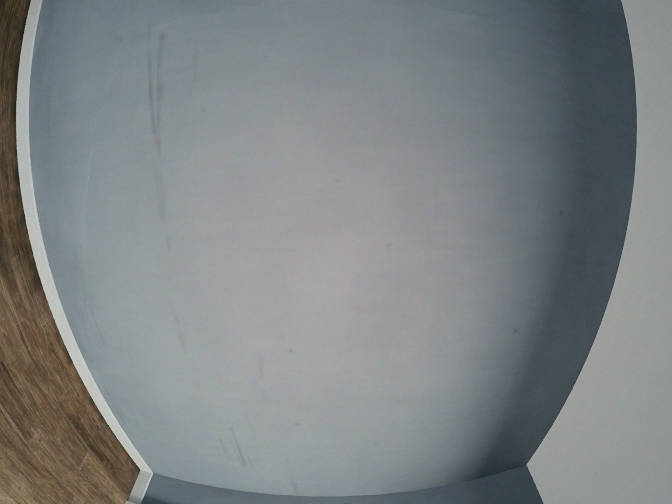

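Emit:
execute_actions(actions=[{"r3":{"base":{"rotate_rad":-1.31}}}], cameras=[])

Emit:
execute_actions(actions=[{"r3":{"base":{"translate_m":1.0}}}], cameras=[])

Emit:
execute_actions(actions=[{"r3":{"base":{"translate_m":0.12}}}], cameras=[])

Emit:
execute_actions(actions=[{"r3":{"base":{"rotate_rad":1.57}}}], cameras=[])

Emit:
execute_actions(actions=[{"r3":{"base":{"translate_m":-1.0},"joints":{"lift_m":0.9,"wrist_pitch_rad":-0.4}}}], cameras=[])

Emit:
execute_actions(actions=[{"r3":{"base":{"translate_m":-0.27},"joints":{"wrist_yaw_rad":0,"head_pan_rad":-1.57,"head_tilt_rad":-0.5}}}], cameras=[])

Emit:
execute_actions(actions=[{"r3":{"joints":{"lift_m":1.08,"wrist_pitch_rad":-1.55,"wrist_roll_rad":1.57,"gripper_m":0.15,"arm_m":0.45}}}], cameras=["r3_wrist_camera","r3_nav_camera"])

Scene clock: 10.43 s.
r1.base_odometry: x=+0.000 y=+0.000 heading=+0.000 (m, m, rad; r1's odometry frame)
r1.turned_by_wheels: +0.000 (rad since the last result)
r1.turned_by_imu: +0.000 (rad since the last result)
r1.base_tilt: forward=+0.4 right=-0.5 (deg)
r1.lidar_m: 2.01 3.89 0.81 1.19 1.22 1.23 0.98 0.90 0.91 1.12 1.59 1.60
r1.head_depth_mm: 1849 1845 1857 1876 1849 1849 1834 / 2014 2063 1857 - 2113 2037 2031 / 2211 2275 2072 - 2392 2283 2187 / 1920 2610 2364 2678 2652 2575 2294 / 2025 2950 2958 2960 2939 2909 2274 / 2246 3304 3545 3445 3504 3201 2292 / 2242 3630 3939 - 3962 3292 2249
r1.base_status: not commanded
r1.joint_positions: lift_m=+0.405 arm_m=+0.001 wrist_yaw_rad=+2.882 wrist_pitch_rad=-0.511 wrist_roll_rad=+0.009 gripper_m=+0.037 head_pan_rad=+0.004 head_tilt_rad=-0.014
r1.joint_status: not commanded
r1.motor_effort: left_wheel=+0(0) right_wheel=+0(0) lift_m=+31(31) arm_m=-1(0) wrist_yaw_rad=+0(0) wrist_pitch_rad=+6(6) wrist_roll_rad=+0(0) gripper_m=+0(1) head_pan_rad=+0(1) head_tilt_rad=+0(1) (%)
r1.hand_pose: x=+0.0332 y=+0.0585 z=+0.3971 quat_wxyz=(+0.267, +0.704, +0.088, +0.652) (m; r1's base frame)
r1.wrist_depth_mm: - - - - - - - / - - - - - - - / 958 - - - - - - / 804 - 835 849 872 889 888 / 696 - 719 715 752 735 752 / 609 599 - 619 653 641 636 / 535 540 - 551 537 558 558
r2.base_odometry: x=+0.000 y=+0.000 heading=+0.000 (m, m, rad; r2's odometry frame)
r2.turned_by_wheels: +0.000 (rad since the last result)
r2.turned_by_imu: +0.000 (rad since the last result)
r2.base_tilt: forward=+0.7 right=+0.1 (deg)
r2.lidar_m: 1.45 1.45 1.72 2.19 2.19 1.62 1.43 1.43 1.69 2.58 2.59 1.65
r2.head_depth_mm: 1619 1630 1608 1617 1614 1604 1600 / 1570 1573 1448 1578 1582 1546 1545 / 1530 1510 1412 - - 1494 1513 / 1485 1461 1372 - - 1454 1460 / 1443 1425 1333 - - 1412 1420 / 1404 1386 1301 - - 1377 1379 / 1371 1176 1271 - 3763 1337 1346
r2.base_status: not commanded
r2.joint_positions: lift_m=+0.367 arm_m=+0.000 wrist_yaw_rad=+2.981 wrist_pitch_rad=-0.513 wrist_roll_rad=+0.011 gripper_m=+0.037 head_pan_rad=-0.014 head_tilt_rad=+0.011
r2.joint_status: not commanded
r2.motor_effort: left_wheel=+0(0) right_wheel=+0(0) lift_m=+27(26) arm_m=+0(0) wrist_yaw_rad=+0(1) wrist_pitch_rad=+6(6) wrist_roll_rad=+0(0) gripper_m=-1(0) head_pan_rad=+0(0) head_tilt_rad=+2(2) (%)
r2.hand_pose: x=+0.0125 y=+0.0638 z=+0.3585 quat_wxyz=(+0.235, +0.700, +0.123, +0.664) (m; r2's base frame)
r2.wrist_depth_mm: - - - - - - - / - - - - - - - / - - 972 980 958 940 923 / 822 793 793 792 766 751 755 / 669 662 - 656 662 646 625 / 571 577 - 571 - 550 546 / 497 - - - 491 494 478
r3.base_odometry: x=+0.000 y=+0.000 heading=-1.310 (m, m, rad; r3's odometry frame)
r3.turned_by_wheels: -1.310 (rad since the last result)
r3.turned_by_imu: -1.331 (rad since the last result)
r3.base_tilt: forward=-0.5 right=-0.7 (deg)
r3.lidar_m: 1.73 1.45 0.99 0.92 0.93 1.16 1.08 1.09 1.07 0.74 2.76 1.86
r3.head_depth_mm: 1729 1740 1759 1777 1784 1812 1819 / 1717 1724 1745 1761 1766 1782 1796 / 1702 1714 1730 1754 1758 1770 1785 / 1681 1670 1686 1704 1712 1730 1752 / 1660 1656 1672 1688 1703 1713 1734 / 1647 1644 1653 1678 1681 1704 1715 / 1623 1626 1639 1652 1667 1684 1697
r3.base_status: done
r3.joint_positions: lift_m=+0.302 arm_m=-0.003 wrist_yaw_rad=+2.892 wrist_pitch_rad=-0.442 wrist_roll_rad=+0.019 gripper_m=+0.037 head_pan_rad=+0.014 head_tilt_rad=-0.002
r3.joint_status: not commanded
r3.motor_effort: left_wheel=+4(11) right_wheel=-4(7) lift_m=+19(18) arm_m=+0(0) wrist_yaw_rad=-1(1) wrist_pitch_rad=+4(4) wrist_roll_rad=+0(0) gripper_m=-1(0) head_pan_rad=+1(0) head_tilt_rad=+3(3) (%)
r3.hand_pose: x=+0.0334 y=+0.0720 z=+0.3090 quat_wxyz=(+0.241, +0.710, +0.066, +0.659) (m; r3's base frame)
r3.wrist_depth_mm: - 838 887 961 - - - / - 890 968 - - - - / 815 890 876 893 920 914 935 / 680 - 715 714 717 739 729 / 581 - 600 596 605 611 619 / 498 505 - 515 525 522 525 / - - - 462 452 458 463
pictures: none
No camera images: the call's "cameras" was empty. Leave "cameras" out to get every camera's image.

Scene clock: 21.70 s.
r1.base_odometry: x=+0.000 y=+0.000 heading=+0.000 (m, m, rad; r1's odometry frame)
r1.turned_by_wheels: +0.000 (rad since the last result)
r1.turned_by_imu: +0.001 (rad since the last result)
r1.base_tilt: forward=+0.4 right=-0.5 (deg)
r1.lidar_m: 2.01 3.90 0.80 1.19 1.22 1.23 0.98 0.90 0.91 1.13 1.59 1.60
r1.head_depth_mm: 1834 1853 1852 1859 1850 1853 1849 / 1982 2028 1854 - 2134 2048 2028 / 2200 2282 2097 - 2396 2255 2243 / 1927 2598 2376 2726 2611 2540 2288 / 2023 2962 2983 2961 2988 2898 2301 / 2251 3335 3460 3504 3463 3245 2265 / 2262 3632 3953 3958 - 3299 2278
r1.base_status: not commanded
r1.joint_positions: lift_m=+0.405 arm_m=+0.001 wrist_yaw_rad=+2.882 wrist_pitch_rad=-0.511 wrist_roll_rad=+0.009 gripper_m=+0.037 head_pan_rad=+0.004 head_tilt_rad=-0.014
r1.joint_status: not commanded
r1.motor_effort: left_wheel=+0(1) right_wheel=+0(0) lift_m=+31(31) arm_m=+0(0) wrist_yaw_rad=+0(0) wrist_pitch_rad=+6(6) wrist_roll_rad=+0(0) gripper_m=+0(0) head_pan_rad=-1(0) head_tilt_rad=+1(1) (%)
r1.hand_pose: x=+0.0332 y=+0.0585 z=+0.3971 quat_wxyz=(+0.267, +0.704, +0.088, +0.652) (m; r1's base frame)
r1.wrist_depth_mm: - - - - - - - / - - - - - - - / 962 - - - - - - / 822 - 852 863 875 880 901 / 691 - 733 717 736 722 744 / 589 592 - 615 650 637 649 / 528 544 - 543 540 556 566
r2.base_odometry: x=+0.000 y=+0.000 heading=+0.000 (m, m, rad; r2's odometry frame)
r2.turned_by_wheels: +0.000 (rad since the last result)
r2.turned_by_imu: +0.001 (rad since the last result)
r2.base_tilt: forward=+0.8 right=+0.1 (deg)
r2.lidar_m: 1.45 1.45 1.72 2.19 2.19 1.62 1.43 1.43 1.68 2.58 2.59 1.65
r2.head_depth_mm: 1634 1615 1619 1615 1610 1603 1601 / 1582 1554 1448 1580 1575 1548 1549 / 1526 1516 1411 - - 1491 1487 / 1478 1457 1372 - - 1449 1463 / 1442 1422 1340 - - 1415 1420 / 1402 1385 1296 - - 1380 1378 / 1361 1171 1270 - 3753 1339 1339
r2.base_status: not commanded
r2.joint_positions: lift_m=+0.367 arm_m=+0.000 wrist_yaw_rad=+2.981 wrist_pitch_rad=-0.513 wrist_roll_rad=+0.011 gripper_m=+0.037 head_pan_rad=-0.014 head_tilt_rad=+0.011
r2.joint_status: not commanded
r2.motor_effort: left_wheel=+1(0) right_wheel=+0(0) lift_m=+26(27) arm_m=+0(0) wrist_yaw_rad=+0(2) wrist_pitch_rad=+6(6) wrist_roll_rad=+0(0) gripper_m=+0(1) head_pan_rad=+0(0) head_tilt_rad=+3(2) (%)
r2.hand_pose: x=+0.0125 y=+0.0638 z=+0.3585 quat_wxyz=(+0.235, +0.700, +0.123, +0.664) (m; r2's base frame)
r2.wrist_depth_mm: - - - - - - - / - - - - - - - / - 988 980 977 957 944 925 / 808 812 788 785 774 758 744 / 675 664 - 659 665 633 633 / 581 573 - 578 - 553 546 / 501 - - - 483 479 476
r3.base_odometry: x=+0.258 y=-0.966 heading=-1.310 (m, m, rad; r3's odometry frame)
r3.turned_by_wheels: +0.000 (rad since the last result)
r3.turned_by_imu: +0.000 (rad since the last result)
r3.base_tilt: forward=-0.5 right=-0.8 (deg)
r3.lidar_m: 0.72 0.74 0.94 1.02 1.03 1.32 2.07 1.30 2.31 3.75 1.18 0.79
r3.head_depth_mm: 708 714 721 727 732 738 745 / 701 707 713 719 725 731 738 / 662 669 675 681 686 693 699 / 667 673 680 685 692 696 701 / 663 668 673 678 684 688 695 / 656 661 666 672 677 683 689 / 650 656 659 664 672 677 681
r3.base_status: done
r3.joint_positions: lift_m=+0.302 arm_m=-0.003 wrist_yaw_rad=+2.892 wrist_pitch_rad=-0.442 wrist_roll_rad=+0.019 gripper_m=+0.037 head_pan_rad=+0.014 head_tilt_rad=-0.002
r3.joint_status: not commanded
r3.motor_effort: left_wheel=+3(12) right_wheel=-5(6) lift_m=+19(18) arm_m=+0(0) wrist_yaw_rad=+0(1) wrist_pitch_rad=+3(4) wrist_roll_rad=+0(0) gripper_m=-1(0) head_pan_rad=+0(0) head_tilt_rad=+2(2) (%)
r3.hand_pose: x=+0.0334 y=+0.0720 z=+0.3090 quat_wxyz=(+0.241, +0.710, +0.066, +0.659) (m; r3's base frame)
r3.wrist_depth_mm: - 908 982 - - 864 663 / - 984 - - - 876 666 / 807 899 853 893 922 886 700 / 685 - 716 711 728 731 691 / 573 - 603 596 609 613 619 / 502 498 - 514 518 537 525 / - - - 463 449 457 463
pictures: none
No camera images: the call's "cameras" was empty. Leave "cameras" out to get every camera's image.

Scene clock: 24.17 s.
r1.base_odometry: x=+0.000 y=+0.000 heading=+0.000 (m, m, rad; r1's odometry frame)
r1.turned_by_wheels: +0.000 (rad since the last result)
r1.turned_by_imu: +0.000 (rad since the last result)
r1.base_tilt: forward=+0.5 right=-0.6 (deg)
r1.lidar_m: 2.01 3.90 0.81 1.19 1.22 1.23 0.99 0.90 0.91 1.12 1.59 1.60
r1.head_depth_mm: 1856 1860 1848 1847 1843 1842 1823 / 2024 2034 1856 - 2140 2025 2025 / 2210 2293 2082 - 2364 2262 2197 / 1919 2590 2387 2702 2626 2560 2306 / 2014 2967 3008 2969 2991 2899 2255 / 2247 3271 3474 3513 3482 3201 2273 / 2262 3570 3935 - - 3257 2270
r1.base_status: not commanded
r1.joint_positions: lift_m=+0.405 arm_m=+0.001 wrist_yaw_rad=+2.882 wrist_pitch_rad=-0.511 wrist_roll_rad=+0.009 gripper_m=+0.037 head_pan_rad=+0.004 head_tilt_rad=-0.014
r1.joint_status: not commanded
r1.motor_effort: left_wheel=+0(1) right_wheel=+0(0) lift_m=+31(31) arm_m=+0(1) wrist_yaw_rad=+0(0) wrist_pitch_rad=+6(6) wrist_roll_rad=+0(0) gripper_m=+0(0) head_pan_rad=+0(0) head_tilt_rad=+1(1) (%)
r1.hand_pose: x=+0.0332 y=+0.0585 z=+0.3971 quat_wxyz=(+0.267, +0.704, +0.088, +0.652) (m; r1's base frame)
r1.wrist_depth_mm: - - - - - - - / - - - - - - - / 953 - - - - - - / 813 - 854 856 870 877 906 / 683 - 733 716 766 739 746 / 600 594 - 623 651 644 642 / 528 541 - 547 537 559 563
r2.base_odometry: x=+0.000 y=+0.000 heading=+0.000 (m, m, rad; r2's odometry frame)
r2.turned_by_wheels: +0.000 (rad since the last result)
r2.turned_by_imu: +0.000 (rad since the last result)
r2.base_tilt: forward=+0.8 right=+0.2 (deg)
r2.lidar_m: 1.45 1.45 1.72 2.19 2.19 1.62 1.43 1.43 1.69 2.58 2.58 1.65
r2.head_depth_mm: 1638 1620 1613 1617 1614 1604 1595 / 1577 1564 1455 1577 1580 1554 1550 / 1527 1500 1409 - - 1488 1495 / 1486 1459 1370 - - 1456 1458 / 1443 1415 1334 - - 1412 1418 / 1404 1386 1302 - - 1382 1386 / 1367 1174 1270 - 3771 1337 1343
r2.base_status: not commanded
r2.joint_positions: lift_m=+0.367 arm_m=+0.000 wrist_yaw_rad=+2.981 wrist_pitch_rad=-0.513 wrist_roll_rad=+0.011 gripper_m=+0.037 head_pan_rad=-0.014 head_tilt_rad=+0.011
r2.joint_status: not commanded
r2.motor_effort: left_wheel=+0(0) right_wheel=+0(1) lift_m=+26(27) arm_m=+0(0) wrist_yaw_rad=+1(1) wrist_pitch_rad=+6(6) wrist_roll_rad=+0(1) gripper_m=-1(0) head_pan_rad=+0(0) head_tilt_rad=+2(3) (%)
r2.hand_pose: x=+0.0125 y=+0.0638 z=+0.3585 quat_wxyz=(+0.235, +0.700, +0.123, +0.664) (m; r2's base frame)
r2.wrist_depth_mm: - - - - - - - / - - - - - - - / - - 968 971 962 957 924 / 815 806 796 786 765 742 745 / 673 662 - 656 667 641 629 / 586 574 - 577 - 549 550 / 507 - - - 490 487 482
r3.base_odometry: x=+0.289 y=-1.082 heading=-1.310 (m, m, rad; r3's odometry frame)
r3.turned_by_wheels: +0.000 (rad since the last result)
r3.turned_by_imu: +0.000 (rad since the last result)
r3.base_tilt: forward=-0.5 right=-0.7 (deg)
r3.lidar_m: 0.60 0.61 0.78 1.03 1.05 1.33 2.19 1.40 2.41 3.73 0.99 0.67
r3.head_depth_mm: 586 591 596 601 607 612 618 / 580 584 591 595 600 604 610 / 544 548 553 558 563 568 574 / 548 554 559 563 568 574 577 / 545 550 553 558 563 566 573 / 539 545 548 553 557 561 566 / 534 539 543 548 553 555 561
r3.base_status: done
r3.joint_positions: lift_m=+0.302 arm_m=-0.003 wrist_yaw_rad=+2.892 wrist_pitch_rad=-0.442 wrist_roll_rad=+0.019 gripper_m=+0.037 head_pan_rad=+0.014 head_tilt_rad=-0.002
r3.joint_status: not commanded
r3.motor_effort: left_wheel=+5(13) right_wheel=-4(6) lift_m=+19(19) arm_m=+0(0) wrist_yaw_rad=+1(1) wrist_pitch_rad=+4(3) wrist_roll_rad=+0(0) gripper_m=-1(1) head_pan_rad=+0(0) head_tilt_rad=+2(2) (%)
r3.hand_pose: x=+0.0334 y=+0.0720 z=+0.3090 quat_wxyz=(+0.241, +0.710, +0.066, +0.659) (m; r3's base frame)
r3.wrist_depth_mm: - 929 - - - 716 550 / - - - - - 730 569 / 803 896 893 894 889 752 583 / 680 - 711 722 725 717 591 / 573 - 609 595 606 618 585 / 503 499 - 518 511 523 523 / - - - 466 454 455 455
pictures: none
No camera images: the call's "cameras" was empty. Leave "cameras" out to get every camera's image.

Scene clock: 27.60 s.
r1.base_odometry: x=+0.000 y=+0.000 heading=+0.000 (m, m, rad; r1's odometry frame)
r1.turned_by_wheels: +0.000 (rad since the last result)
r1.turned_by_imu: +0.000 (rad since the last result)
r1.base_tilt: forward=+0.4 right=-0.5 (deg)
r1.lidar_m: 2.01 3.89 0.81 1.19 1.22 1.23 0.98 0.90 0.91 1.12 1.60 1.60
r1.head_depth_mm: 1852 1848 1859 1859 1856 1824 1820 / 2005 2047 1842 - 2100 2014 2025 / 2176 2259 2072 - 2409 2255 2187 / 1927 2619 2350 2660 2615 2565 2320 / 2025 2945 2956 2979 2976 2990 2284 / 2228 3339 3571 3556 3489 3309 2297 / 2256 3613 3952 3997 - 3231 2247
r1.base_status: not commanded
r1.joint_positions: lift_m=+0.405 arm_m=+0.001 wrist_yaw_rad=+2.882 wrist_pitch_rad=-0.511 wrist_roll_rad=+0.009 gripper_m=+0.037 head_pan_rad=+0.004 head_tilt_rad=-0.014
r1.joint_status: not commanded
r1.motor_effort: left_wheel=+1(0) right_wheel=+0(0) lift_m=+31(31) arm_m=+0(0) wrist_yaw_rad=+0(0) wrist_pitch_rad=+6(6) wrist_roll_rad=+0(0) gripper_m=+0(1) head_pan_rad=-1(0) head_tilt_rad=+1(1) (%)
r1.hand_pose: x=+0.0332 y=+0.0585 z=+0.3971 quat_wxyz=(+0.267, +0.704, +0.088, +0.652) (m; r1's base frame)
r1.wrist_depth_mm: - - - - - - - / - - - - - - - / 943 - - - - - - / 808 - 848 857 863 876 906 / 686 - 729 718 754 741 756 / 599 595 - 619 654 632 638 / 524 538 - 544 541 558 565
r2.base_odometry: x=+0.000 y=+0.000 heading=+0.000 (m, m, rad; r2's odometry frame)
r2.turned_by_wheels: +0.000 (rad since the last result)
r2.turned_by_imu: +0.000 (rad since the last result)
r2.base_tilt: forward=+0.7 right=+0.1 (deg)
r2.lidar_m: 1.45 1.45 1.71 2.19 2.19 1.63 1.43 1.43 1.68 2.58 2.59 1.64
r2.head_depth_mm: 1617 1620 1617 1618 1615 1608 1592 / 1572 1561 1449 1578 1568 1539 1548 / 1525 1506 1410 - - 1494 1504 / 1479 1473 1370 - - 1454 1460 / 1436 1424 1338 - - 1411 1413 / 1396 1386 1301 - - 1378 1376 / 1361 1177 1272 - 3740 1331 1343
r2.base_status: not commanded
r2.joint_positions: lift_m=+0.367 arm_m=+0.000 wrist_yaw_rad=+2.981 wrist_pitch_rad=-0.513 wrist_roll_rad=+0.011 gripper_m=+0.037 head_pan_rad=-0.014 head_tilt_rad=+0.011
r2.joint_status: not commanded
r2.motor_effort: left_wheel=+0(0) right_wheel=-1(0) lift_m=+27(27) arm_m=+0(0) wrist_yaw_rad=+1(1) wrist_pitch_rad=+6(6) wrist_roll_rad=+0(1) gripper_m=-1(0) head_pan_rad=+0(0) head_tilt_rad=+3(2) (%)
r2.hand_pose: x=+0.0125 y=+0.0638 z=+0.3585 quat_wxyz=(+0.235, +0.700, +0.123, +0.664) (m; r2's base frame)
r2.wrist_depth_mm: - - - - - - - / - - - - - - - / - - - 967 951 935 920 / 807 801 795 771 784 759 746 / 672 673 - 652 664 639 628 / 576 563 - 581 - 546 541 / 505 - - - 487 482 479
r3.base_odometry: x=+0.289 y=-1.082 heading=+0.260 (m, m, rad; r3's odometry frame)
r3.turned_by_wheels: +1.570 (rad since the last result)
r3.turned_by_imu: +1.597 (rad since the last result)
r3.base_tilt: forward=-0.5 right=-0.7 (deg)
r3.lidar_m: 1.03 1.05 1.34 2.19 2.23 2.41 3.73 0.98 0.67 0.60 0.62 0.79
r3.head_depth_mm: 1002 1009 1019 1024 1033 1044 1049 / 989 998 1005 1015 1025 1030 1040 / 981 991 998 1005 1012 1024 1032 / 971 982 988 992 1005 1014 1021 / 962 971 975 986 994 1005 1012 / 954 960 970 979 988 995 1005 / 943 954 961 970 976 981 992
r3.base_status: done
r3.joint_positions: lift_m=+0.302 arm_m=-0.003 wrist_yaw_rad=+2.892 wrist_pitch_rad=-0.442 wrist_roll_rad=+0.019 gripper_m=+0.037 head_pan_rad=+0.014 head_tilt_rad=-0.002
r3.joint_status: not commanded
r3.motor_effort: left_wheel=-4(11) right_wheel=+3(8) lift_m=+19(19) arm_m=-1(0) wrist_yaw_rad=+0(1) wrist_pitch_rad=+4(4) wrist_roll_rad=+0(0) gripper_m=-1(1) head_pan_rad=+0(0) head_tilt_rad=+3(2) (%)
r3.hand_pose: x=+0.0334 y=+0.0720 z=+0.3090 quat_wxyz=(+0.241, +0.710, +0.066, +0.659) (m; r3's base frame)
r3.wrist_depth_mm: - - - - - - 926 / - - - - - - 979 / 819 908 891 894 926 907 898 / 674 - 705 717 711 734 742 / 578 - 613 594 611 604 621 / 501 500 - 514 518 526 526 / - - - 459 451 457 459
pictures: none
No camera images: the call's "cameras" was empty. Leave "cameras" out to get every camera's image.

Scene clock: 38.97 s.
r1.base_odometry: x=+0.000 y=+0.000 heading=+0.000 (m, m, rad; r1's odometry frame)
r1.turned_by_wheels: +0.000 (rad since the last result)
r1.turned_by_imu: +0.001 (rad since the last result)
r1.base_tilt: forward=+0.4 right=-0.4 (deg)
r1.lidar_m: 2.01 3.89 0.81 1.19 1.22 1.23 0.98 0.90 0.91 1.13 1.59 1.60
r1.head_depth_mm: 1848 1856 1842 1865 1853 1829 1851 / 2027 2039 1867 - 2127 2048 2042 / 2200 2275 2095 - 2387 2261 2224 / 1903 2567 2363 2698 2683 2560 2314 / 2019 2894 2992 2987 2983 2982 2302 / 2237 3291 3505 3414 3482 3255 2265 / 2246 3575 3909 3996 - 3231 2275
r1.base_status: not commanded
r1.joint_positions: lift_m=+0.405 arm_m=+0.001 wrist_yaw_rad=+2.882 wrist_pitch_rad=-0.511 wrist_roll_rad=+0.009 gripper_m=+0.037 head_pan_rad=+0.004 head_tilt_rad=-0.014
r1.joint_status: not commanded
r1.motor_effort: left_wheel=+0(1) right_wheel=+0(0) lift_m=+31(31) arm_m=-1(1) wrist_yaw_rad=+0(0) wrist_pitch_rad=+5(6) wrist_roll_rad=+0(0) gripper_m=-1(1) head_pan_rad=+0(1) head_tilt_rad=+1(1) (%)
r1.hand_pose: x=+0.0332 y=+0.0585 z=+0.3971 quat_wxyz=(+0.267, +0.704, +0.088, +0.652) (m; r1's base frame)
r1.wrist_depth_mm: - - - - - - - / - - - - - - - / 955 - - - - - - / 810 - 832 843 863 864 889 / 688 - 720 717 748 752 739 / 598 594 - 618 643 634 646 / 534 543 - 540 540 559 562
r2.base_odometry: x=+0.000 y=+0.000 heading=+0.000 (m, m, rad; r2's odometry frame)
r2.turned_by_wheels: +0.000 (rad since the last result)
r2.turned_by_imu: +0.001 (rad since the last result)
r2.base_tilt: forward=+0.8 right=-0.1 (deg)
r2.lidar_m: 1.45 1.45 1.71 2.19 2.20 1.62 1.43 1.43 1.69 2.58 2.58 1.65
r2.head_depth_mm: 1622 1630 1617 1614 1609 1609 1600 / 1580 1559 1448 1584 1579 1536 1548 / 1524 1506 1405 - - 1497 1501 / 1484 1450 1377 - - 1461 1456 / 1439 1417 1335 - - 1411 1419 / 1394 1381 1303 - - 1383 1380 / 1359 1170 1271 - 3770 1334 1350
r2.base_status: not commanded
r2.joint_positions: lift_m=+0.367 arm_m=+0.000 wrist_yaw_rad=+2.981 wrist_pitch_rad=-0.513 wrist_roll_rad=+0.011 gripper_m=+0.037 head_pan_rad=-0.014 head_tilt_rad=+0.011
r2.joint_status: not commanded
r2.motor_effort: left_wheel=+1(0) right_wheel=-1(1) lift_m=+27(27) arm_m=+0(0) wrist_yaw_rad=+0(1) wrist_pitch_rad=+6(6) wrist_roll_rad=+1(0) gripper_m=+0(0) head_pan_rad=+0(0) head_tilt_rad=+2(2) (%)
r2.hand_pose: x=+0.0125 y=+0.0638 z=+0.3585 quat_wxyz=(+0.235, +0.700, +0.123, +0.664) (m; r2's base frame)
r2.wrist_depth_mm: - - - - - - - / - - - - - - - / - - - 953 950 960 922 / 804 795 781 771 761 760 761 / 673 673 - 655 671 643 626 / 582 572 - 581 - 555 549 / 504 - - - 487 485 478
r3.base_odometry: x=-0.677 y=-1.339 heading=+0.260 (m, m, rad; r3's odometry frame)
r3.turned_by_wheels: +0.000 (rad since the last result)
r3.turned_by_imu: +0.002 (rad since the last result)
r3.base_tilt: forward=-0.6 right=-0.8 (deg)
r3.lidar_m: 2.03 2.07 2.25 1.21 1.84 1.57 2.74 1.13 0.77 0.72 0.73 0.94
r3.head_depth_mm: 1613 1633 1677 1706 1727 1759 1808 / 1990 2026 2025 2066 2067 2101 2076 / 1988 2012 2022 2032 2049 2075 2079 / 1954 1983 2010 2021 2029 2056 2048 / 1951 1969 1983 2005 2012 2026 2030 / 1930 1941 1962 1979 1987 1999 2016 / 1912 1928 1951 1962 1974 1994 2005
r3.base_status: done
r3.joint_positions: lift_m=+0.900 arm_m=-0.003 wrist_yaw_rad=+2.892 wrist_pitch_rad=-0.422 wrist_roll_rad=+0.019 gripper_m=+0.037 head_pan_rad=+0.014 head_tilt_rad=-0.002
r3.joint_status: all done
r3.motor_effort: left_wheel=-4(14) right_wheel=+3(4) lift_m=+23(26) arm_m=-1(0) wrist_yaw_rad=+0(0) wrist_pitch_rad=+6(7) wrist_roll_rad=+0(0) gripper_m=-1(1) head_pan_rad=+0(0) head_tilt_rad=+3(2) (%)
r3.hand_pose: x=+0.0340 y=+0.0745 z=+0.9114 quat_wxyz=(+0.234, +0.710, +0.059, +0.661) (m; r3's base frame)
r3.wrist_depth_mm: - - - - - - - / - - - - - - - / - - - - - - - / - - - - - - - / - - - - - - - / - - - - - - - / - - - - - - -
pictures: none
No camera images: the call's "cameras" was empty. Leave "cameras" out to get every camera's image.

Scene clock: 43.03 s.
r1.base_odometry: x=+0.000 y=+0.000 heading=+0.000 (m, m, rad; r1's odometry frame)
r1.turned_by_wheels: +0.000 (rad since the last result)
r1.turned_by_imu: +0.000 (rad since the last result)
r1.base_tilt: forward=+0.4 right=-0.4 (deg)
r1.lidar_m: 2.01 3.89 0.81 1.19 1.22 1.23 0.98 0.90 0.91 1.12 1.59 1.60
r1.head_depth_mm: 1866 1858 1861 1862 1842 1839 1841 / 2006 2052 1863 - 2114 2034 2022 / 2176 2259 2095 - 2379 2264 2220 / 1914 2621 2383 2702 2626 2562 2322 / 2020 2978 2969 2951 2937 2873 2322 / 2230 3294 3506 3448 3486 3255 2294 / 2286 3648 3959 3967 - 3344 2221
r1.base_status: not commanded
r1.joint_positions: lift_m=+0.405 arm_m=+0.001 wrist_yaw_rad=+2.882 wrist_pitch_rad=-0.511 wrist_roll_rad=+0.009 gripper_m=+0.037 head_pan_rad=+0.004 head_tilt_rad=-0.014
r1.joint_status: not commanded
r1.motor_effort: left_wheel=+0(1) right_wheel=+0(0) lift_m=+31(31) arm_m=+0(0) wrist_yaw_rad=+0(0) wrist_pitch_rad=+6(6) wrist_roll_rad=+0(0) gripper_m=+0(1) head_pan_rad=+0(1) head_tilt_rad=+1(1) (%)
r1.hand_pose: x=+0.0332 y=+0.0585 z=+0.3971 quat_wxyz=(+0.267, +0.704, +0.088, +0.652) (m; r1's base frame)
r1.wrist_depth_mm: - - - - - - - / - - - - - - - / 934 - - - - - - / 820 - 841 838 867 872 889 / 680 - 734 718 758 753 749 / 598 592 - 615 648 628 642 / 530 539 - 544 541 554 564
r2.base_odometry: x=+0.000 y=+0.000 heading=+0.000 (m, m, rad; r2's odometry frame)
r2.turned_by_wheels: +0.000 (rad since the last result)
r2.turned_by_imu: +0.000 (rad since the last result)
r2.base_tilt: forward=+0.7 right=+0.1 (deg)
r2.lidar_m: 1.45 1.45 1.71 2.19 2.19 1.62 1.43 1.43 1.69 2.58 2.58 1.64
r2.head_depth_mm: 1622 1627 1615 1609 1605 1611 1598 / 1577 1559 1455 1590 1582 1548 1541 / 1518 1510 1412 - - 1491 1501 / 1477 1459 1370 - - 1451 1458 / 1441 1422 1332 - - 1409 1416 / 1407 1384 1304 - - 1377 1380 / 1363 1176 1274 - 3800 1324 1339
r2.base_status: not commanded
r2.joint_positions: lift_m=+0.367 arm_m=+0.000 wrist_yaw_rad=+2.981 wrist_pitch_rad=-0.513 wrist_roll_rad=+0.011 gripper_m=+0.037 head_pan_rad=-0.014 head_tilt_rad=+0.011
r2.joint_status: not commanded
r2.motor_effort: left_wheel=+1(1) right_wheel=+0(1) lift_m=+27(27) arm_m=+0(0) wrist_yaw_rad=+1(1) wrist_pitch_rad=+6(6) wrist_roll_rad=+0(0) gripper_m=-1(1) head_pan_rad=+0(0) head_tilt_rad=+2(2) (%)
r2.hand_pose: x=+0.0125 y=+0.0638 z=+0.3585 quat_wxyz=(+0.235, +0.700, +0.123, +0.664) (m; r2's base frame)
r2.wrist_depth_mm: - - - - - - - / - - - - - - - / - - 991 964 947 938 933 / 808 797 788 793 774 749 748 / 674 681 - 651 655 641 637 / 573 572 - 579 - 547 538 / 500 - - - 487 482 473
r3.base_odometry: x=-0.938 y=-1.409 heading=+0.260 (m, m, rad; r3's odometry frame)
r3.turned_by_wheels: +0.000 (rad since the last result)
r3.turned_by_imu: +0.001 (rad since the last result)
r3.base_tilt: forward=-0.5 right=-0.8 (deg)
r3.lidar_m: 2.09 2.33 1.29 1.78 1.37 2.64 2.47 1.17 0.80 0.74 0.75 0.97
r3.head_depth_mm: 3362 3637 3039 824 974 1096 - / 3356 3688 3720 833 958 1092 - / 3282 3620 3501 840 941 - - / - 3636 3323 847 928 1063 1220 / - 3581 3725 856 914 1049 1208 / 3249 3519 3665 865 728 1033 1200 / 3185 3474 3668 837 735 1009 1183
r3.base_status: done
r3.joint_positions: lift_m=+0.900 arm_m=-0.003 wrist_yaw_rad=+0.002 wrist_pitch_rad=-0.422 wrist_roll_rad=+0.019 gripper_m=+0.037 head_pan_rad=-1.563 head_tilt_rad=-0.493
r3.joint_status: all done
r3.motor_effort: left_wheel=-4(13) right_wheel=+3(4) lift_m=+22(23) arm_m=+0(0) wrist_yaw_rad=-3(4) wrist_pitch_rad=+6(6) wrist_roll_rad=+0(0) gripper_m=-1(1) head_pan_rad=-2(32) head_tilt_rad=-4(40) (%)
r3.hand_pose: x=-0.0211 y=-0.3663 z=+0.9114 quat_wxyz=(+0.685, +0.148, -0.697, -0.149) (m; r3's base frame)
r3.wrist_depth_mm: - 558 716 726 - 560 494 / 450 461 466 475 488 500 537 / 370 379 385 394 405 409 595 / 586 601 606 620 630 657 654 / 665 679 660 694 726 736 762 / 739 762 824 795 840 846 884 / 854 861 888 922 948 977 -
pictures: none
No camera images: the call's "cameras" was empty. Leave "cameras" out to get every camera's image.

Scene clock: 47.53 s.
r1.base_odometry: x=+0.000 y=+0.000 heading=+0.000 (m, m, rad; r1's odometry frame)
r1.turned_by_wheels: +0.000 (rad since the last result)
r1.turned_by_imu: +0.000 (rad since the last result)
r1.base_tilt: forward=+0.4 right=-0.5 (deg)
r1.lidar_m: 2.02 3.91 0.81 1.19 1.22 1.23 0.98 0.90 0.91 1.12 1.60 1.60
r1.head_depth_mm: 1854 1841 1848 1828 1834 1867 1835 / 2003 2020 1853 - 2117 2047 2009 / 2192 2287 2090 - 2341 2261 2209 / 1908 2562 2366 2716 2640 2567 2327 / 2014 2930 2995 2937 2962 2927 2287 / 2235 3326 3503 3565 3495 3252 2258 / 2285 3662 3882 3983 - 3290 2263
r1.base_status: not commanded
r1.joint_positions: lift_m=+0.405 arm_m=+0.001 wrist_yaw_rad=+2.882 wrist_pitch_rad=-0.511 wrist_roll_rad=+0.009 gripper_m=+0.037 head_pan_rad=+0.004 head_tilt_rad=-0.014
r1.joint_status: not commanded
r1.motor_effort: left_wheel=+1(0) right_wheel=+0(0) lift_m=+31(31) arm_m=+0(0) wrist_yaw_rad=+0(0) wrist_pitch_rad=+6(6) wrist_roll_rad=+0(0) gripper_m=+0(0) head_pan_rad=-1(0) head_tilt_rad=+1(1) (%)
r1.hand_pose: x=+0.0332 y=+0.0585 z=+0.3971 quat_wxyz=(+0.267, +0.704, +0.088, +0.652) (m; r1's base frame)
r1.wrist_depth_mm: - - - - - - - / - - - - - - - / 941 - - - - - - / 815 - 844 858 881 901 903 / 687 - 726 722 740 737 751 / 598 600 - 617 645 634 640 / 527 537 - 547 535 564 557
r2.base_odometry: x=+0.000 y=+0.000 heading=+0.000 (m, m, rad; r2's odometry frame)
r2.turned_by_wheels: +0.000 (rad since the last result)
r2.turned_by_imu: +0.000 (rad since the last result)
r2.base_tilt: forward=+0.9 right=+0.1 (deg)
r2.lidar_m: 1.45 1.45 1.71 2.19 2.20 1.62 1.43 1.43 1.69 2.58 2.59 1.65
r2.head_depth_mm: 1633 1623 1610 1614 1608 1597 1594 / 1578 1573 1455 1582 1561 1549 1544 / 1524 1505 1415 - - 1484 1509 / 1482 1463 1368 - - 1455 1455 / 1442 1428 1333 - - 1415 1416 / 1394 1390 1300 - - 1376 1379 / 1366 1171 1273 - 3813 1329 1347
r2.base_status: not commanded
r2.joint_positions: lift_m=+0.367 arm_m=+0.000 wrist_yaw_rad=+2.981 wrist_pitch_rad=-0.513 wrist_roll_rad=+0.011 gripper_m=+0.037 head_pan_rad=-0.014 head_tilt_rad=+0.011
r2.joint_status: not commanded
r2.motor_effort: left_wheel=+0(0) right_wheel=+0(0) lift_m=+27(27) arm_m=+0(0) wrist_yaw_rad=+0(1) wrist_pitch_rad=+6(6) wrist_roll_rad=+0(0) gripper_m=-1(1) head_pan_rad=+0(0) head_tilt_rad=+2(2) (%)
r2.hand_pose: x=+0.0125 y=+0.0638 z=+0.3585 quat_wxyz=(+0.235, +0.700, +0.123, +0.664) (m; r2's base frame)
r2.wrist_depth_mm: - - - - - - - / - - - - - - - / - - 983 979 966 932 929 / 829 800 794 775 770 759 753 / 673 664 - 658 663 639 637 / 574 570 - 566 - 542 544 / 505 - - - 488 488 480
r3.base_odometry: x=-0.938 y=-1.409 heading=+0.260 (m, m, rad; r3's odometry frame)
r3.turned_by_wheels: +0.000 (rad since the last result)
r3.turned_by_imu: +0.001 (rad since the last result)
r3.base_tilt: forward=-0.5 right=-0.7 (deg)
r3.lidar_m: 2.08 2.34 1.29 1.79 1.38 2.63 2.47 1.17 0.79 0.74 0.75 0.97
r3.head_depth_mm: - 3699 3052 823 979 1134 1248 / 3257 3715 3458 832 956 1112 1245 / 3167 3753 3283 837 944 1091 1225 / - 3627 3341 848 928 1071 1225 / - 3584 3771 856 913 1045 1208 / 3228 3499 3723 867 728 1030 1200 / 3152 3458 3690 838 733 1010 1182
r3.base_status: not commanded
r3.joint_positions: lift_m=+1.080 arm_m=+0.450 wrist_yaw_rad=+0.000 wrist_pitch_rad=-1.541 wrist_roll_rad=+1.565 gripper_m=+0.150 head_pan_rad=-1.563 head_tilt_rad=-0.494
r3.joint_status: all done
r3.motor_effort: left_wheel=-5(5) right_wheel=+3(3) lift_m=+23(26) arm_m=+3(1) wrist_yaw_rad=-1(2) wrist_pitch_rad=-2(6) wrist_roll_rad=+3(5) gripper_m=+0(94) head_pan_rad=-2(3) head_tilt_rad=-4(4) (%)
r3.hand_pose: x=-0.0215 y=-0.5779 z=+0.9615 quat_wxyz=(+0.003, +0.002, -0.717, -0.697) (m; r3's base frame)
r3.wrist_depth_mm: 243 240 239 - - - - / 250 250 247 - - - - / 257 254 255 - - - - / 266 265 263 - - - - / 274 270 274 - - - - / - 283 281 - - - - / 295 292 289 - - - -
pictures: r3_nav_camera (sideways: a quarter turn counterclockwise sets it upright), r3_wrist_camera
camera_calibration (this result's frames):
r3_nav_camera: T_world_to_cam=[[0.0113296, -0.476204, 0.879262, -1.10247], [-0.999918, -0.0105846, 0.00715177, 0.0487736], [0.00590089, -0.879271, -0.476285, 0.57764], [0, 0, 0, 1]] pos_world=[0.0578517, -0.0165845, 1.24414]
r3_wrist_camera: T_world_to_cam=[[-0.0376873, 0.999142, -0.0171727, 0.584733], [0.976806, 0.0404588, 0.210271, -0.135649], [0.210785, -0.00884982, -0.977492, 1.10249], [0, 0, 0, 1]] pos_world=[-0.0778479, -0.568986, 1.11624]
Images, in order (width x height): r3_nav_camera 672x504, r3_wrist_camera 644x364.

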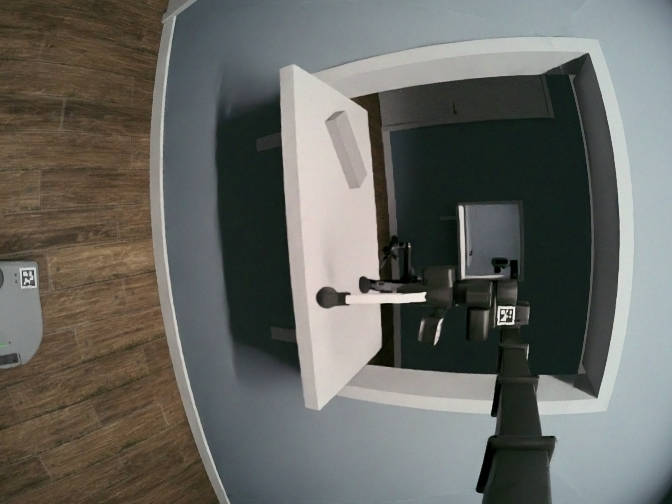

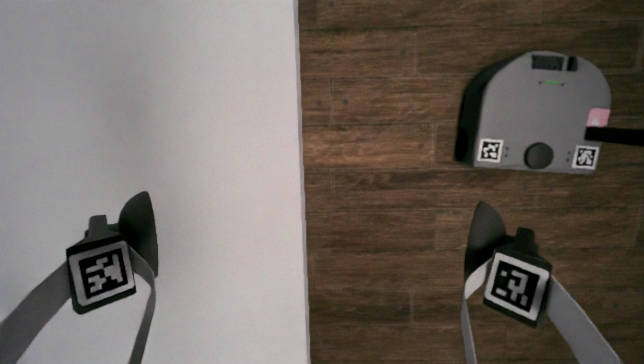

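Emit:
execute_actions(actions=[{"r3":{"base":{"rotate_rad":-0.45},"joints":{"arm_m":0.2}}}], cameras=[])

Emit:
execute_actions(actions=[{"r3":{"base":{"translate_m":0.45}}}], cameras=[])

Emit:
execute_actions(actions=[{"r3":{"base":{"rotate_rad":0.55}}}], cameras=[])

Emit:
execute_actions(actions=[{"r3":{"joints":{"arm_m":0.45}}}], cameras=["r3_wrist_camera"])

Scene clock: 55.17 s.
r1.base_odometry: x=+0.000 y=+0.000 heading=+0.000 (m, m, rad; r1's odometry frame)
r1.turned_by_wheels: +0.000 (rad since the last result)
r1.turned_by_imu: +0.000 (rad since the last result)
r1.base_tilt: forward=+0.3 right=-0.5 (deg)
r1.lidar_m: 2.01 3.91 0.81 1.19 1.22 1.23 0.98 0.90 0.91 1.12 1.59 1.60
r1.head_depth_mm: 1845 1838 1841 1854 1859 1840 1832 / 1993 2056 1859 - 2132 2026 2024 / 2189 2299 2095 - 2354 2258 2189 / 1923 2565 2362 2670 2638 2597 2314 / 2019 3003 2971 3010 2999 2855 2294 / 2235 3306 3434 3490 3477 3226 2272 / 2282 3630 3913 - - 3323 2273
r1.base_status: not commanded
r1.joint_positions: lift_m=+0.405 arm_m=+0.001 wrist_yaw_rad=+2.882 wrist_pitch_rad=-0.511 wrist_roll_rad=+0.009 gripper_m=+0.037 head_pan_rad=+0.004 head_tilt_rad=-0.014
r1.joint_status: not commanded
r1.motor_effort: left_wheel=+0(0) right_wheel=+0(0) lift_m=+30(31) arm_m=+0(0) wrist_yaw_rad=+0(1) wrist_pitch_rad=+6(6) wrist_roll_rad=+0(0) gripper_m=+0(0) head_pan_rad=+0(0) head_tilt_rad=+1(1) (%)
r1.hand_pose: x=+0.0332 y=+0.0585 z=+0.3971 quat_wxyz=(+0.267, +0.704, +0.088, +0.652) (m; r1's base frame)
r1.wrist_depth_mm: - - - - - - - / - - - - - - - / 955 - - - - - - / 804 - 850 847 850 871 897 / 692 - 724 711 749 734 753 / 603 598 - 615 645 639 640 / 535 540 - 546 536 563 555
r2.base_odometry: x=+0.000 y=+0.000 heading=+0.000 (m, m, rad; r2's odometry frame)
r2.turned_by_wheels: +0.000 (rad since the last result)
r2.turned_by_imu: +0.000 (rad since the last result)
r2.base_tilt: forward=+0.8 right=+0.3 (deg)
r2.lidar_m: 1.45 1.45 1.72 2.19 2.19 1.63 1.43 1.43 1.69 2.58 2.58 1.65
r2.head_depth_mm: 1631 1626 1621 1606 1619 1603 1599 / 1570 1555 1455 1580 1582 1536 1563 / 1523 1506 1413 - - 1490 1503 / 1483 1461 1377 - - 1457 1459 / 1443 1420 1343 - - 1418 1418 / 1394 1387 1299 - - 1375 1374 / 1362 1171 1274 - 3781 1332 1344
r2.base_status: not commanded
r2.joint_positions: lift_m=+0.367 arm_m=+0.000 wrist_yaw_rad=+2.981 wrist_pitch_rad=-0.513 wrist_roll_rad=+0.011 gripper_m=+0.037 head_pan_rad=-0.014 head_tilt_rad=+0.011
r2.joint_status: not commanded
r2.motor_effort: left_wheel=+0(1) right_wheel=+0(0) lift_m=+27(26) arm_m=+0(0) wrist_yaw_rad=+1(0) wrist_pitch_rad=+6(6) wrist_roll_rad=+1(1) gripper_m=+0(0) head_pan_rad=+0(0) head_tilt_rad=+3(3) (%)
r2.hand_pose: x=+0.0125 y=+0.0638 z=+0.3585 quat_wxyz=(+0.235, +0.700, +0.123, +0.664) (m; r2's base frame)
r2.wrist_depth_mm: - - - - - - - / - - - - - - - / - - 981 977 954 940 911 / 809 805 781 785 770 752 741 / 687 667 - 657 658 639 626 / 579 578 - 566 - 551 546 / 505 - - - 486 484 485
r3.base_odometry: x=-0.938 y=-1.409 heading=-0.190 (m, m, rad; r3's odometry frame)
r3.turned_by_wheels: -0.450 (rad since the last result)
r3.turned_by_imu: -0.457 (rad since the last result)
r3.base_tilt: forward=-0.5 right=-0.7 (deg)
r3.lidar_m: 1.03 2.30 2.37 1.29 1.80 1.38 2.59 2.47 1.07 0.78 0.74 0.77
r3.head_depth_mm: - 980 1142 1316 1474 1517 1267 / - - 1046 1161 1319 1463 1271 / 748 - - - 1203 1340 1247 / 713 775 830 - 1079 1227 1285 / 704 786 901 854 990 1115 1232 / 3401 3706 3830 863 899 1018 1162 / 3270 3499 3719 873 705 938 1055
r3.base_status: done
r3.joint_positions: lift_m=+1.080 arm_m=+0.200 wrist_yaw_rad=+0.000 wrist_pitch_rad=-1.542 wrist_roll_rad=+1.565 gripper_m=+0.150 head_pan_rad=-1.563 head_tilt_rad=-0.494
r3.joint_status: all done
r3.motor_effort: left_wheel=+4(13) right_wheel=-4(11) lift_m=+23(23) arm_m=-3(5) wrist_yaw_rad=+0(1) wrist_pitch_rad=-3(3) wrist_roll_rad=+3(3) gripper_m=+0(1) head_pan_rad=-2(2) head_tilt_rad=-3(4) (%)
r3.hand_pose: x=-0.0215 y=-0.3284 z=+0.9615 quat_wxyz=(+0.003, +0.002, -0.717, -0.697) (m; r3's base frame)
r3.wrist_depth_mm: 839 - - - - - - / 761 - - - - - - / 686 - - - - - - / 640 877 - - - - - / 569 899 - - - - - / 528 766 - - - - - / 524 646 919 - - - -
pictures: none
No camera images: the call's "cameras" was empty. Leave "cameras" out to get every camera's image.

Scene clock: 60.60 s.
r1.base_odometry: x=+0.000 y=+0.000 heading=+0.000 (m, m, rad; r1's odometry frame)
r1.turned_by_wheels: +0.000 (rad since the last result)
r1.turned_by_imu: +0.000 (rad since the last result)
r1.base_tilt: forward=+0.4 right=-0.5 (deg)
r1.lidar_m: 2.01 3.90 0.81 1.19 1.22 1.23 0.98 0.90 0.91 1.12 1.60 1.60
r1.head_depth_mm: 1875 1855 1847 1850 1846 1833 1821 / 2017 2049 1875 - 2102 2036 2018 / 2164 2270 2086 - 2375 2249 2194 / 1906 2591 2369 2685 2632 2550 2323 / 2010 3016 2948 2958 2959 2889 2291 / 2263 3320 3595 3492 3466 3236 2294 / 2269 3629 - 3982 - 3302 2242
r1.base_status: not commanded
r1.joint_positions: lift_m=+0.405 arm_m=+0.001 wrist_yaw_rad=+2.882 wrist_pitch_rad=-0.511 wrist_roll_rad=+0.009 gripper_m=+0.037 head_pan_rad=+0.004 head_tilt_rad=-0.014
r1.joint_status: not commanded
r1.motor_effort: left_wheel=+1(1) right_wheel=+0(0) lift_m=+31(31) arm_m=-1(1) wrist_yaw_rad=-1(0) wrist_pitch_rad=+6(6) wrist_roll_rad=+0(0) gripper_m=-1(0) head_pan_rad=+0(0) head_tilt_rad=+1(0) (%)
r1.hand_pose: x=+0.0332 y=+0.0585 z=+0.3971 quat_wxyz=(+0.267, +0.704, +0.088, +0.652) (m; r1's base frame)
r1.wrist_depth_mm: - - - - - - - / - - - - - - - / 963 - - - - - - / 807 - 843 848 873 878 895 / 687 - 733 730 744 734 746 / 602 598 - 616 650 639 642 / 530 537 - 549 541 557 562
r2.base_odometry: x=+0.000 y=+0.000 heading=+0.000 (m, m, rad; r2's odometry frame)
r2.turned_by_wheels: +0.000 (rad since the last result)
r2.turned_by_imu: +0.000 (rad since the last result)
r2.base_tilt: forward=+0.8 right=+0.1 (deg)
r2.lidar_m: 1.45 1.45 1.72 2.18 2.19 1.62 1.42 1.43 1.68 2.58 2.59 1.64
r2.head_depth_mm: 1623 1620 1620 1615 1610 1604 1601 / 1573 1564 1453 1583 1585 1540 1549 / 1527 1514 1418 - - 1482 1497 / 1483 1463 1375 - 3504 1449 1464 / 1442 1425 1336 - - 1413 1411 / 1401 1384 1303 - - 1380 1381 / 1365 1170 1272 - 3764 1340 1338
r2.base_status: not commanded
r2.joint_positions: lift_m=+0.367 arm_m=+0.000 wrist_yaw_rad=+2.981 wrist_pitch_rad=-0.513 wrist_roll_rad=+0.011 gripper_m=+0.037 head_pan_rad=-0.014 head_tilt_rad=+0.011
r2.joint_status: not commanded
r2.motor_effort: left_wheel=+0(0) right_wheel=-1(0) lift_m=+27(27) arm_m=+0(0) wrist_yaw_rad=+1(0) wrist_pitch_rad=+6(6) wrist_roll_rad=+0(0) gripper_m=+0(0) head_pan_rad=+0(0) head_tilt_rad=+3(2) (%)
r2.hand_pose: x=+0.0125 y=+0.0638 z=+0.3585 quat_wxyz=(+0.235, +0.700, +0.123, +0.664) (m; r2's base frame)
r2.wrist_depth_mm: - - - - - - - / - - - - - - - / - 995 975 982 950 924 924 / 798 795 791 791 767 754 742 / 675 664 - 653 661 636 635 / 571 567 - 573 - 548 551 / 506 - - - 491 486 482
r3.base_odometry: x=-0.496 y=-1.494 heading=-0.190 (m, m, rad; r3's odometry frame)
r3.turned_by_wheels: +0.000 (rad since the last result)
r3.turned_by_imu: +0.000 (rad since the last result)
r3.base_tilt: forward=-0.5 right=-0.8 (deg)
r3.lidar_m: 0.70 1.85 1.97 2.41 2.03 1.80 2.99 2.17 0.74 0.53 0.51 0.53
r3.head_depth_mm: - 3367 1006 756 697 1186 1265 / - - 2175 766 652 1027 1214 / 3756 - - - 615 890 1112 / 3567 3918 - - 641 562 950 / 3404 3731 3823 857 644 531 849 / 3184 3452 3220 863 626 519 770 / 3166 3320 3497 2641 605 522 480
r3.base_status: done
r3.joint_positions: lift_m=+1.080 arm_m=+0.200 wrist_yaw_rad=+0.000 wrist_pitch_rad=-1.542 wrist_roll_rad=+1.565 gripper_m=+0.150 head_pan_rad=-1.563 head_tilt_rad=-0.494
r3.joint_status: not commanded
r3.motor_effort: left_wheel=+5(11) right_wheel=-4(6) lift_m=+23(23) arm_m=-3(3) wrist_yaw_rad=+0(0) wrist_pitch_rad=-2(2) wrist_roll_rad=+3(4) gripper_m=+0(0) head_pan_rad=-2(2) head_tilt_rad=-4(4) (%)
r3.hand_pose: x=-0.0215 y=-0.3284 z=+0.9615 quat_wxyz=(+0.003, +0.002, -0.717, -0.697) (m; r3's base frame)
r3.wrist_depth_mm: 244 713 - - - - - / 251 265 - - - - - / 258 260 981 - - - - / 266 265 776 - - - - / 276 274 286 - - - - / - 286 282 - - - - / 295 294 294 883 - - -
pictures: none
No camera images: the call's "cameras" was empty. Leave "cameras" out to get every camera's image.

Scene clock: 62.43 s.
r1.base_odometry: x=+0.000 y=+0.000 heading=+0.000 (m, m, rad; r1's odometry frame)
r1.turned_by_wheels: +0.000 (rad since the last result)
r1.turned_by_imu: +0.000 (rad since the last result)
r1.base_tilt: forward=+0.4 right=-0.5 (deg)
r1.lidar_m: 2.00 3.90 0.81 1.19 1.22 1.22 0.98 0.90 0.91 1.12 1.59 1.60
r1.head_depth_mm: 1861 1848 1853 1854 1833 1851 1846 / 2017 2033 1854 - 2126 2021 2003 / 2196 2267 2077 - 2388 2286 2202 / 1900 2595 2384 2662 2654 2593 2290 / 2011 3001 2964 2959 2993 2888 2308 / 2254 3301 3518 3454 3465 3242 2289 / 2246 3651 3960 3975 - 3313 2261
r1.base_status: not commanded
r1.joint_positions: lift_m=+0.405 arm_m=+0.001 wrist_yaw_rad=+2.882 wrist_pitch_rad=-0.511 wrist_roll_rad=+0.009 gripper_m=+0.037 head_pan_rad=+0.004 head_tilt_rad=-0.014
r1.joint_status: not commanded
r1.motor_effort: left_wheel=+1(0) right_wheel=+0(0) lift_m=+31(31) arm_m=-1(1) wrist_yaw_rad=-1(1) wrist_pitch_rad=+6(6) wrist_roll_rad=+0(0) gripper_m=+0(1) head_pan_rad=-1(0) head_tilt_rad=+1(1) (%)
r1.hand_pose: x=+0.0332 y=+0.0585 z=+0.3971 quat_wxyz=(+0.267, +0.704, +0.088, +0.652) (m; r1's base frame)
r1.wrist_depth_mm: - - - - - - - / - - - - - - - / 948 - - - - - - / 805 - 839 860 861 891 896 / 690 - 733 720 756 745 747 / 595 597 - 621 654 630 647 / 527 547 - 548 540 554 565
r2.base_odometry: x=+0.000 y=+0.000 heading=+0.000 (m, m, rad; r2's odometry frame)
r2.turned_by_wheels: +0.000 (rad since the last result)
r2.turned_by_imu: +0.000 (rad since the last result)
r2.base_tilt: forward=+0.8 right=+0.0 (deg)
r2.lidar_m: 1.45 1.45 1.71 2.19 2.20 1.62 1.43 1.43 1.68 2.58 2.59 1.64
r2.head_depth_mm: 1626 1616 1608 1619 1606 1600 1603 / 1575 1570 1452 1589 1571 1541 1548 / 1529 1510 1418 - - 1489 1506 / 1481 1468 1369 - - 1456 1457 / 1448 1430 1342 - - 1414 1421 / 1401 1393 1301 - - 1379 1374 / 1367 1170 1266 - 3801 1334 1345
r2.base_status: not commanded
r2.joint_positions: lift_m=+0.367 arm_m=+0.000 wrist_yaw_rad=+2.981 wrist_pitch_rad=-0.513 wrist_roll_rad=+0.011 gripper_m=+0.037 head_pan_rad=-0.014 head_tilt_rad=+0.011
r2.joint_status: not commanded
r2.motor_effort: left_wheel=+0(0) right_wheel=+0(0) lift_m=+27(26) arm_m=+0(0) wrist_yaw_rad=+0(0) wrist_pitch_rad=+6(6) wrist_roll_rad=+0(0) gripper_m=+1(1) head_pan_rad=+0(0) head_tilt_rad=+2(3) (%)
r2.hand_pose: x=+0.0125 y=+0.0638 z=+0.3585 quat_wxyz=(+0.235, +0.700, +0.123, +0.664) (m; r2's base frame)
r2.wrist_depth_mm: - - - - - - - / - - - - - - - / - - 979 978 944 942 936 / 812 788 786 788 771 754 754 / 676 673 - 651 658 640 639 / 579 570 - 579 - 542 552 / 508 - - - 485 485 479
r3.base_odometry: x=-0.496 y=-1.494 heading=+0.360 (m, m, rad; r3's odometry frame)
r3.turned_by_wheels: +0.550 (rad since the last result)
r3.turned_by_imu: +0.560 (rad since the last result)
r3.base_tilt: forward=-0.5 right=-0.7 (deg)
r3.lidar_m: 1.91 1.98 2.40 1.39 1.80 2.95 1.94 0.72 0.53 0.51 0.53 0.73
r3.head_depth_mm: - 3294 3199 701 626 519 844 / - - 3282 766 609 521 842 / - - - - 597 524 863 / 3016 3341 3542 - 619 528 835 / 409 443 483 531 612 706 836 / 397 439 485 542 612 704 831 / 399 438 484 540 609 703 833
r3.base_status: done
r3.joint_positions: lift_m=+1.080 arm_m=+0.200 wrist_yaw_rad=+0.000 wrist_pitch_rad=-1.542 wrist_roll_rad=+1.565 gripper_m=+0.150 head_pan_rad=-1.563 head_tilt_rad=-0.494
r3.joint_status: not commanded
r3.motor_effort: left_wheel=-5(11) right_wheel=+2(9) lift_m=+23(23) arm_m=-3(3) wrist_yaw_rad=+0(0) wrist_pitch_rad=-2(3) wrist_roll_rad=+3(3) gripper_m=-1(0) head_pan_rad=-3(2) head_tilt_rad=-4(4) (%)
r3.hand_pose: x=-0.0215 y=-0.3284 z=+0.9615 quat_wxyz=(+0.003, +0.002, -0.717, -0.697) (m; r3's base frame)
r3.wrist_depth_mm: 235 243 240 - - - - / 221 250 250 - - - - / 246 258 257 - - - - / 268 265 265 - - - - / 274 272 274 - - - - / - 414 730 - - - - / 251 364 780 - - - -
pictures: none
No camera images: the call's "cameras" was empty. Leave "cameras" out to get every camera's image.

Scene clock: 65.50 s.
r1.base_odometry: x=+0.000 y=+0.000 heading=+0.000 (m, m, rad; r1's odometry frame)
r1.turned_by_wheels: +0.000 (rad since the last result)
r1.turned_by_imu: +0.000 (rad since the last result)
r1.base_tilt: forward=+0.3 right=-0.5 (deg)
r1.lidar_m: 2.01 3.89 0.81 1.19 1.22 1.23 0.98 0.90 0.91 1.13 1.59 1.60
r1.head_depth_mm: 1867 1855 1849 1839 1835 1853 1839 / 2013 2064 1857 - 2098 2040 2019 / 2193 2286 2093 - 2381 2252 2208 / 1927 2614 2385 2662 2667 2573 2322 / 2020 2993 2987 2976 2954 2939 2291 / 2234 3288 3468 3486 3553 3227 2321 / 2267 3601 3961 3939 3906 3317 2275
r1.base_status: not commanded
r1.joint_positions: lift_m=+0.405 arm_m=+0.001 wrist_yaw_rad=+2.882 wrist_pitch_rad=-0.511 wrist_roll_rad=+0.009 gripper_m=+0.037 head_pan_rad=+0.004 head_tilt_rad=-0.014
r1.joint_status: not commanded
r1.motor_effort: left_wheel=+0(0) right_wheel=+0(0) lift_m=+31(31) arm_m=-1(1) wrist_yaw_rad=+1(0) wrist_pitch_rad=+6(6) wrist_roll_rad=+0(0) gripper_m=+0(0) head_pan_rad=+0(0) head_tilt_rad=+2(1) (%)
r1.hand_pose: x=+0.0332 y=+0.0585 z=+0.3971 quat_wxyz=(+0.267, +0.704, +0.088, +0.652) (m; r1's base frame)
r1.wrist_depth_mm: - - - - - - - / - - - - - - - / 952 - - - - - - / 815 - 842 849 873 883 894 / 691 - 715 719 757 741 753 / 598 596 - 614 647 641 649 / 530 535 - 549 538 557 560
r2.base_odometry: x=+0.000 y=+0.000 heading=+0.000 (m, m, rad; r2's odometry frame)
r2.turned_by_wheels: +0.000 (rad since the last result)
r2.turned_by_imu: +0.000 (rad since the last result)
r2.base_tilt: forward=+0.8 right=+0.1 (deg)
r2.lidar_m: 1.45 1.45 1.71 2.18 2.20 1.62 1.43 1.43 1.69 2.58 2.58 1.65
r2.head_depth_mm: 1629 1622 1619 1624 1607 1608 1603 / 1576 1558 1457 1578 1580 1537 1547 / 1529 1510 1413 - - 1489 1505 / 1479 1464 1363 - - 1458 1456 / 1444 1420 1334 - - 1415 1419 / 1402 1383 1305 - - 1382 1386 / 1359 1172 1269 - 3796 1339 1347
r2.base_status: not commanded
r2.joint_positions: lift_m=+0.367 arm_m=+0.000 wrist_yaw_rad=+2.981 wrist_pitch_rad=-0.513 wrist_roll_rad=+0.011 gripper_m=+0.037 head_pan_rad=-0.014 head_tilt_rad=+0.011
r2.joint_status: not commanded
r2.motor_effort: left_wheel=+0(0) right_wheel=+0(0) lift_m=+27(27) arm_m=+0(0) wrist_yaw_rad=+0(0) wrist_pitch_rad=+6(6) wrist_roll_rad=+0(0) gripper_m=-1(0) head_pan_rad=+0(0) head_tilt_rad=+3(2) (%)
r2.hand_pose: x=+0.0125 y=+0.0638 z=+0.3585 quat_wxyz=(+0.235, +0.700, +0.123, +0.664) (m; r2's base frame)
r2.wrist_depth_mm: - - - - - - - / - - - - - - - / - - - 985 940 943 927 / 812 798 788 780 766 754 746 / 679 660 - 654 664 641 632 / 573 574 - 579 - 553 547 / 502 - - - 483 487 482
r3.base_odometry: x=-0.496 y=-1.494 heading=+0.360 (m, m, rad; r3's odometry frame)
r3.turned_by_wheels: +0.000 (rad since the last result)
r3.turned_by_imu: +0.000 (rad since the last result)
r3.base_tilt: forward=-0.5 right=-0.8 (deg)
r3.lidar_m: 1.91 2.00 2.39 1.39 1.80 2.95 1.95 0.72 0.52 0.51 0.53 0.73
r3.head_depth_mm: - 3396 3028 823 627 518 846 / - 3464 3457 831 609 520 843 / - 3431 3519 840 614 511 841 / 2980 3324 3535 845 624 528 838 / 408 443 483 532 613 706 835 / 397 438 484 541 612 705 834 / 399 438 483 540 610 703 831
r3.base_status: not commanded
r3.joint_positions: lift_m=+1.080 arm_m=+0.450 wrist_yaw_rad=+0.000 wrist_pitch_rad=-1.542 wrist_roll_rad=+1.565 gripper_m=+0.150 head_pan_rad=-1.563 head_tilt_rad=-0.494
r3.joint_status: all done
r3.motor_effort: left_wheel=-5(4) right_wheel=+3(2) lift_m=+23(23) arm_m=+3(8) wrist_yaw_rad=+0(0) wrist_pitch_rad=-2(2) wrist_roll_rad=+3(3) gripper_m=+0(0) head_pan_rad=-2(2) head_tilt_rad=-4(3) (%)
r3.hand_pose: x=-0.0215 y=-0.5777 z=+0.9615 quat_wxyz=(+0.003, +0.002, -0.717, -0.697) (m; r3's base frame)
r3.wrist_depth_mm: 246 242 240 209 209 237 234 / 252 251 246 216 214 243 241 / 261 257 255 253 220 250 249 / - 265 263 261 260 258 257 / - 273 272 270 269 266 268 / - - 246 242 266 - - / - - 181 186 192 - -
pictures: r3_wrist_camera
camera_calibration (this result's frames):
r3_wrist_camera: T_world_to_cam=[[-0.0375313, 0.999158, -0.0165477, 0.583981], [0.976811, 0.0401748, 0.210299, -0.13585], [0.210787, -0.00827115, -0.977497, 1.10284], [0, 0, 0, 1]] pos_world=[-0.0778462, -0.568911, 1.11625]
Images, in order (width x height): r3_wrist_camera 644x364.

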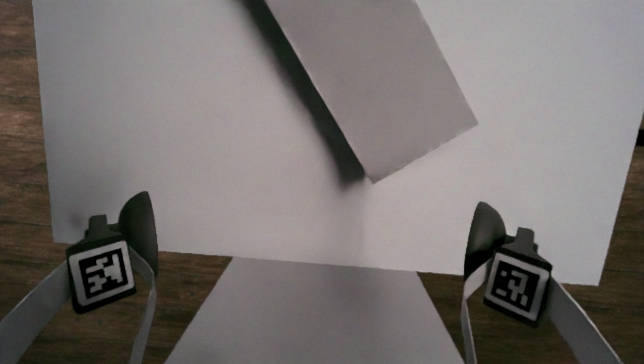

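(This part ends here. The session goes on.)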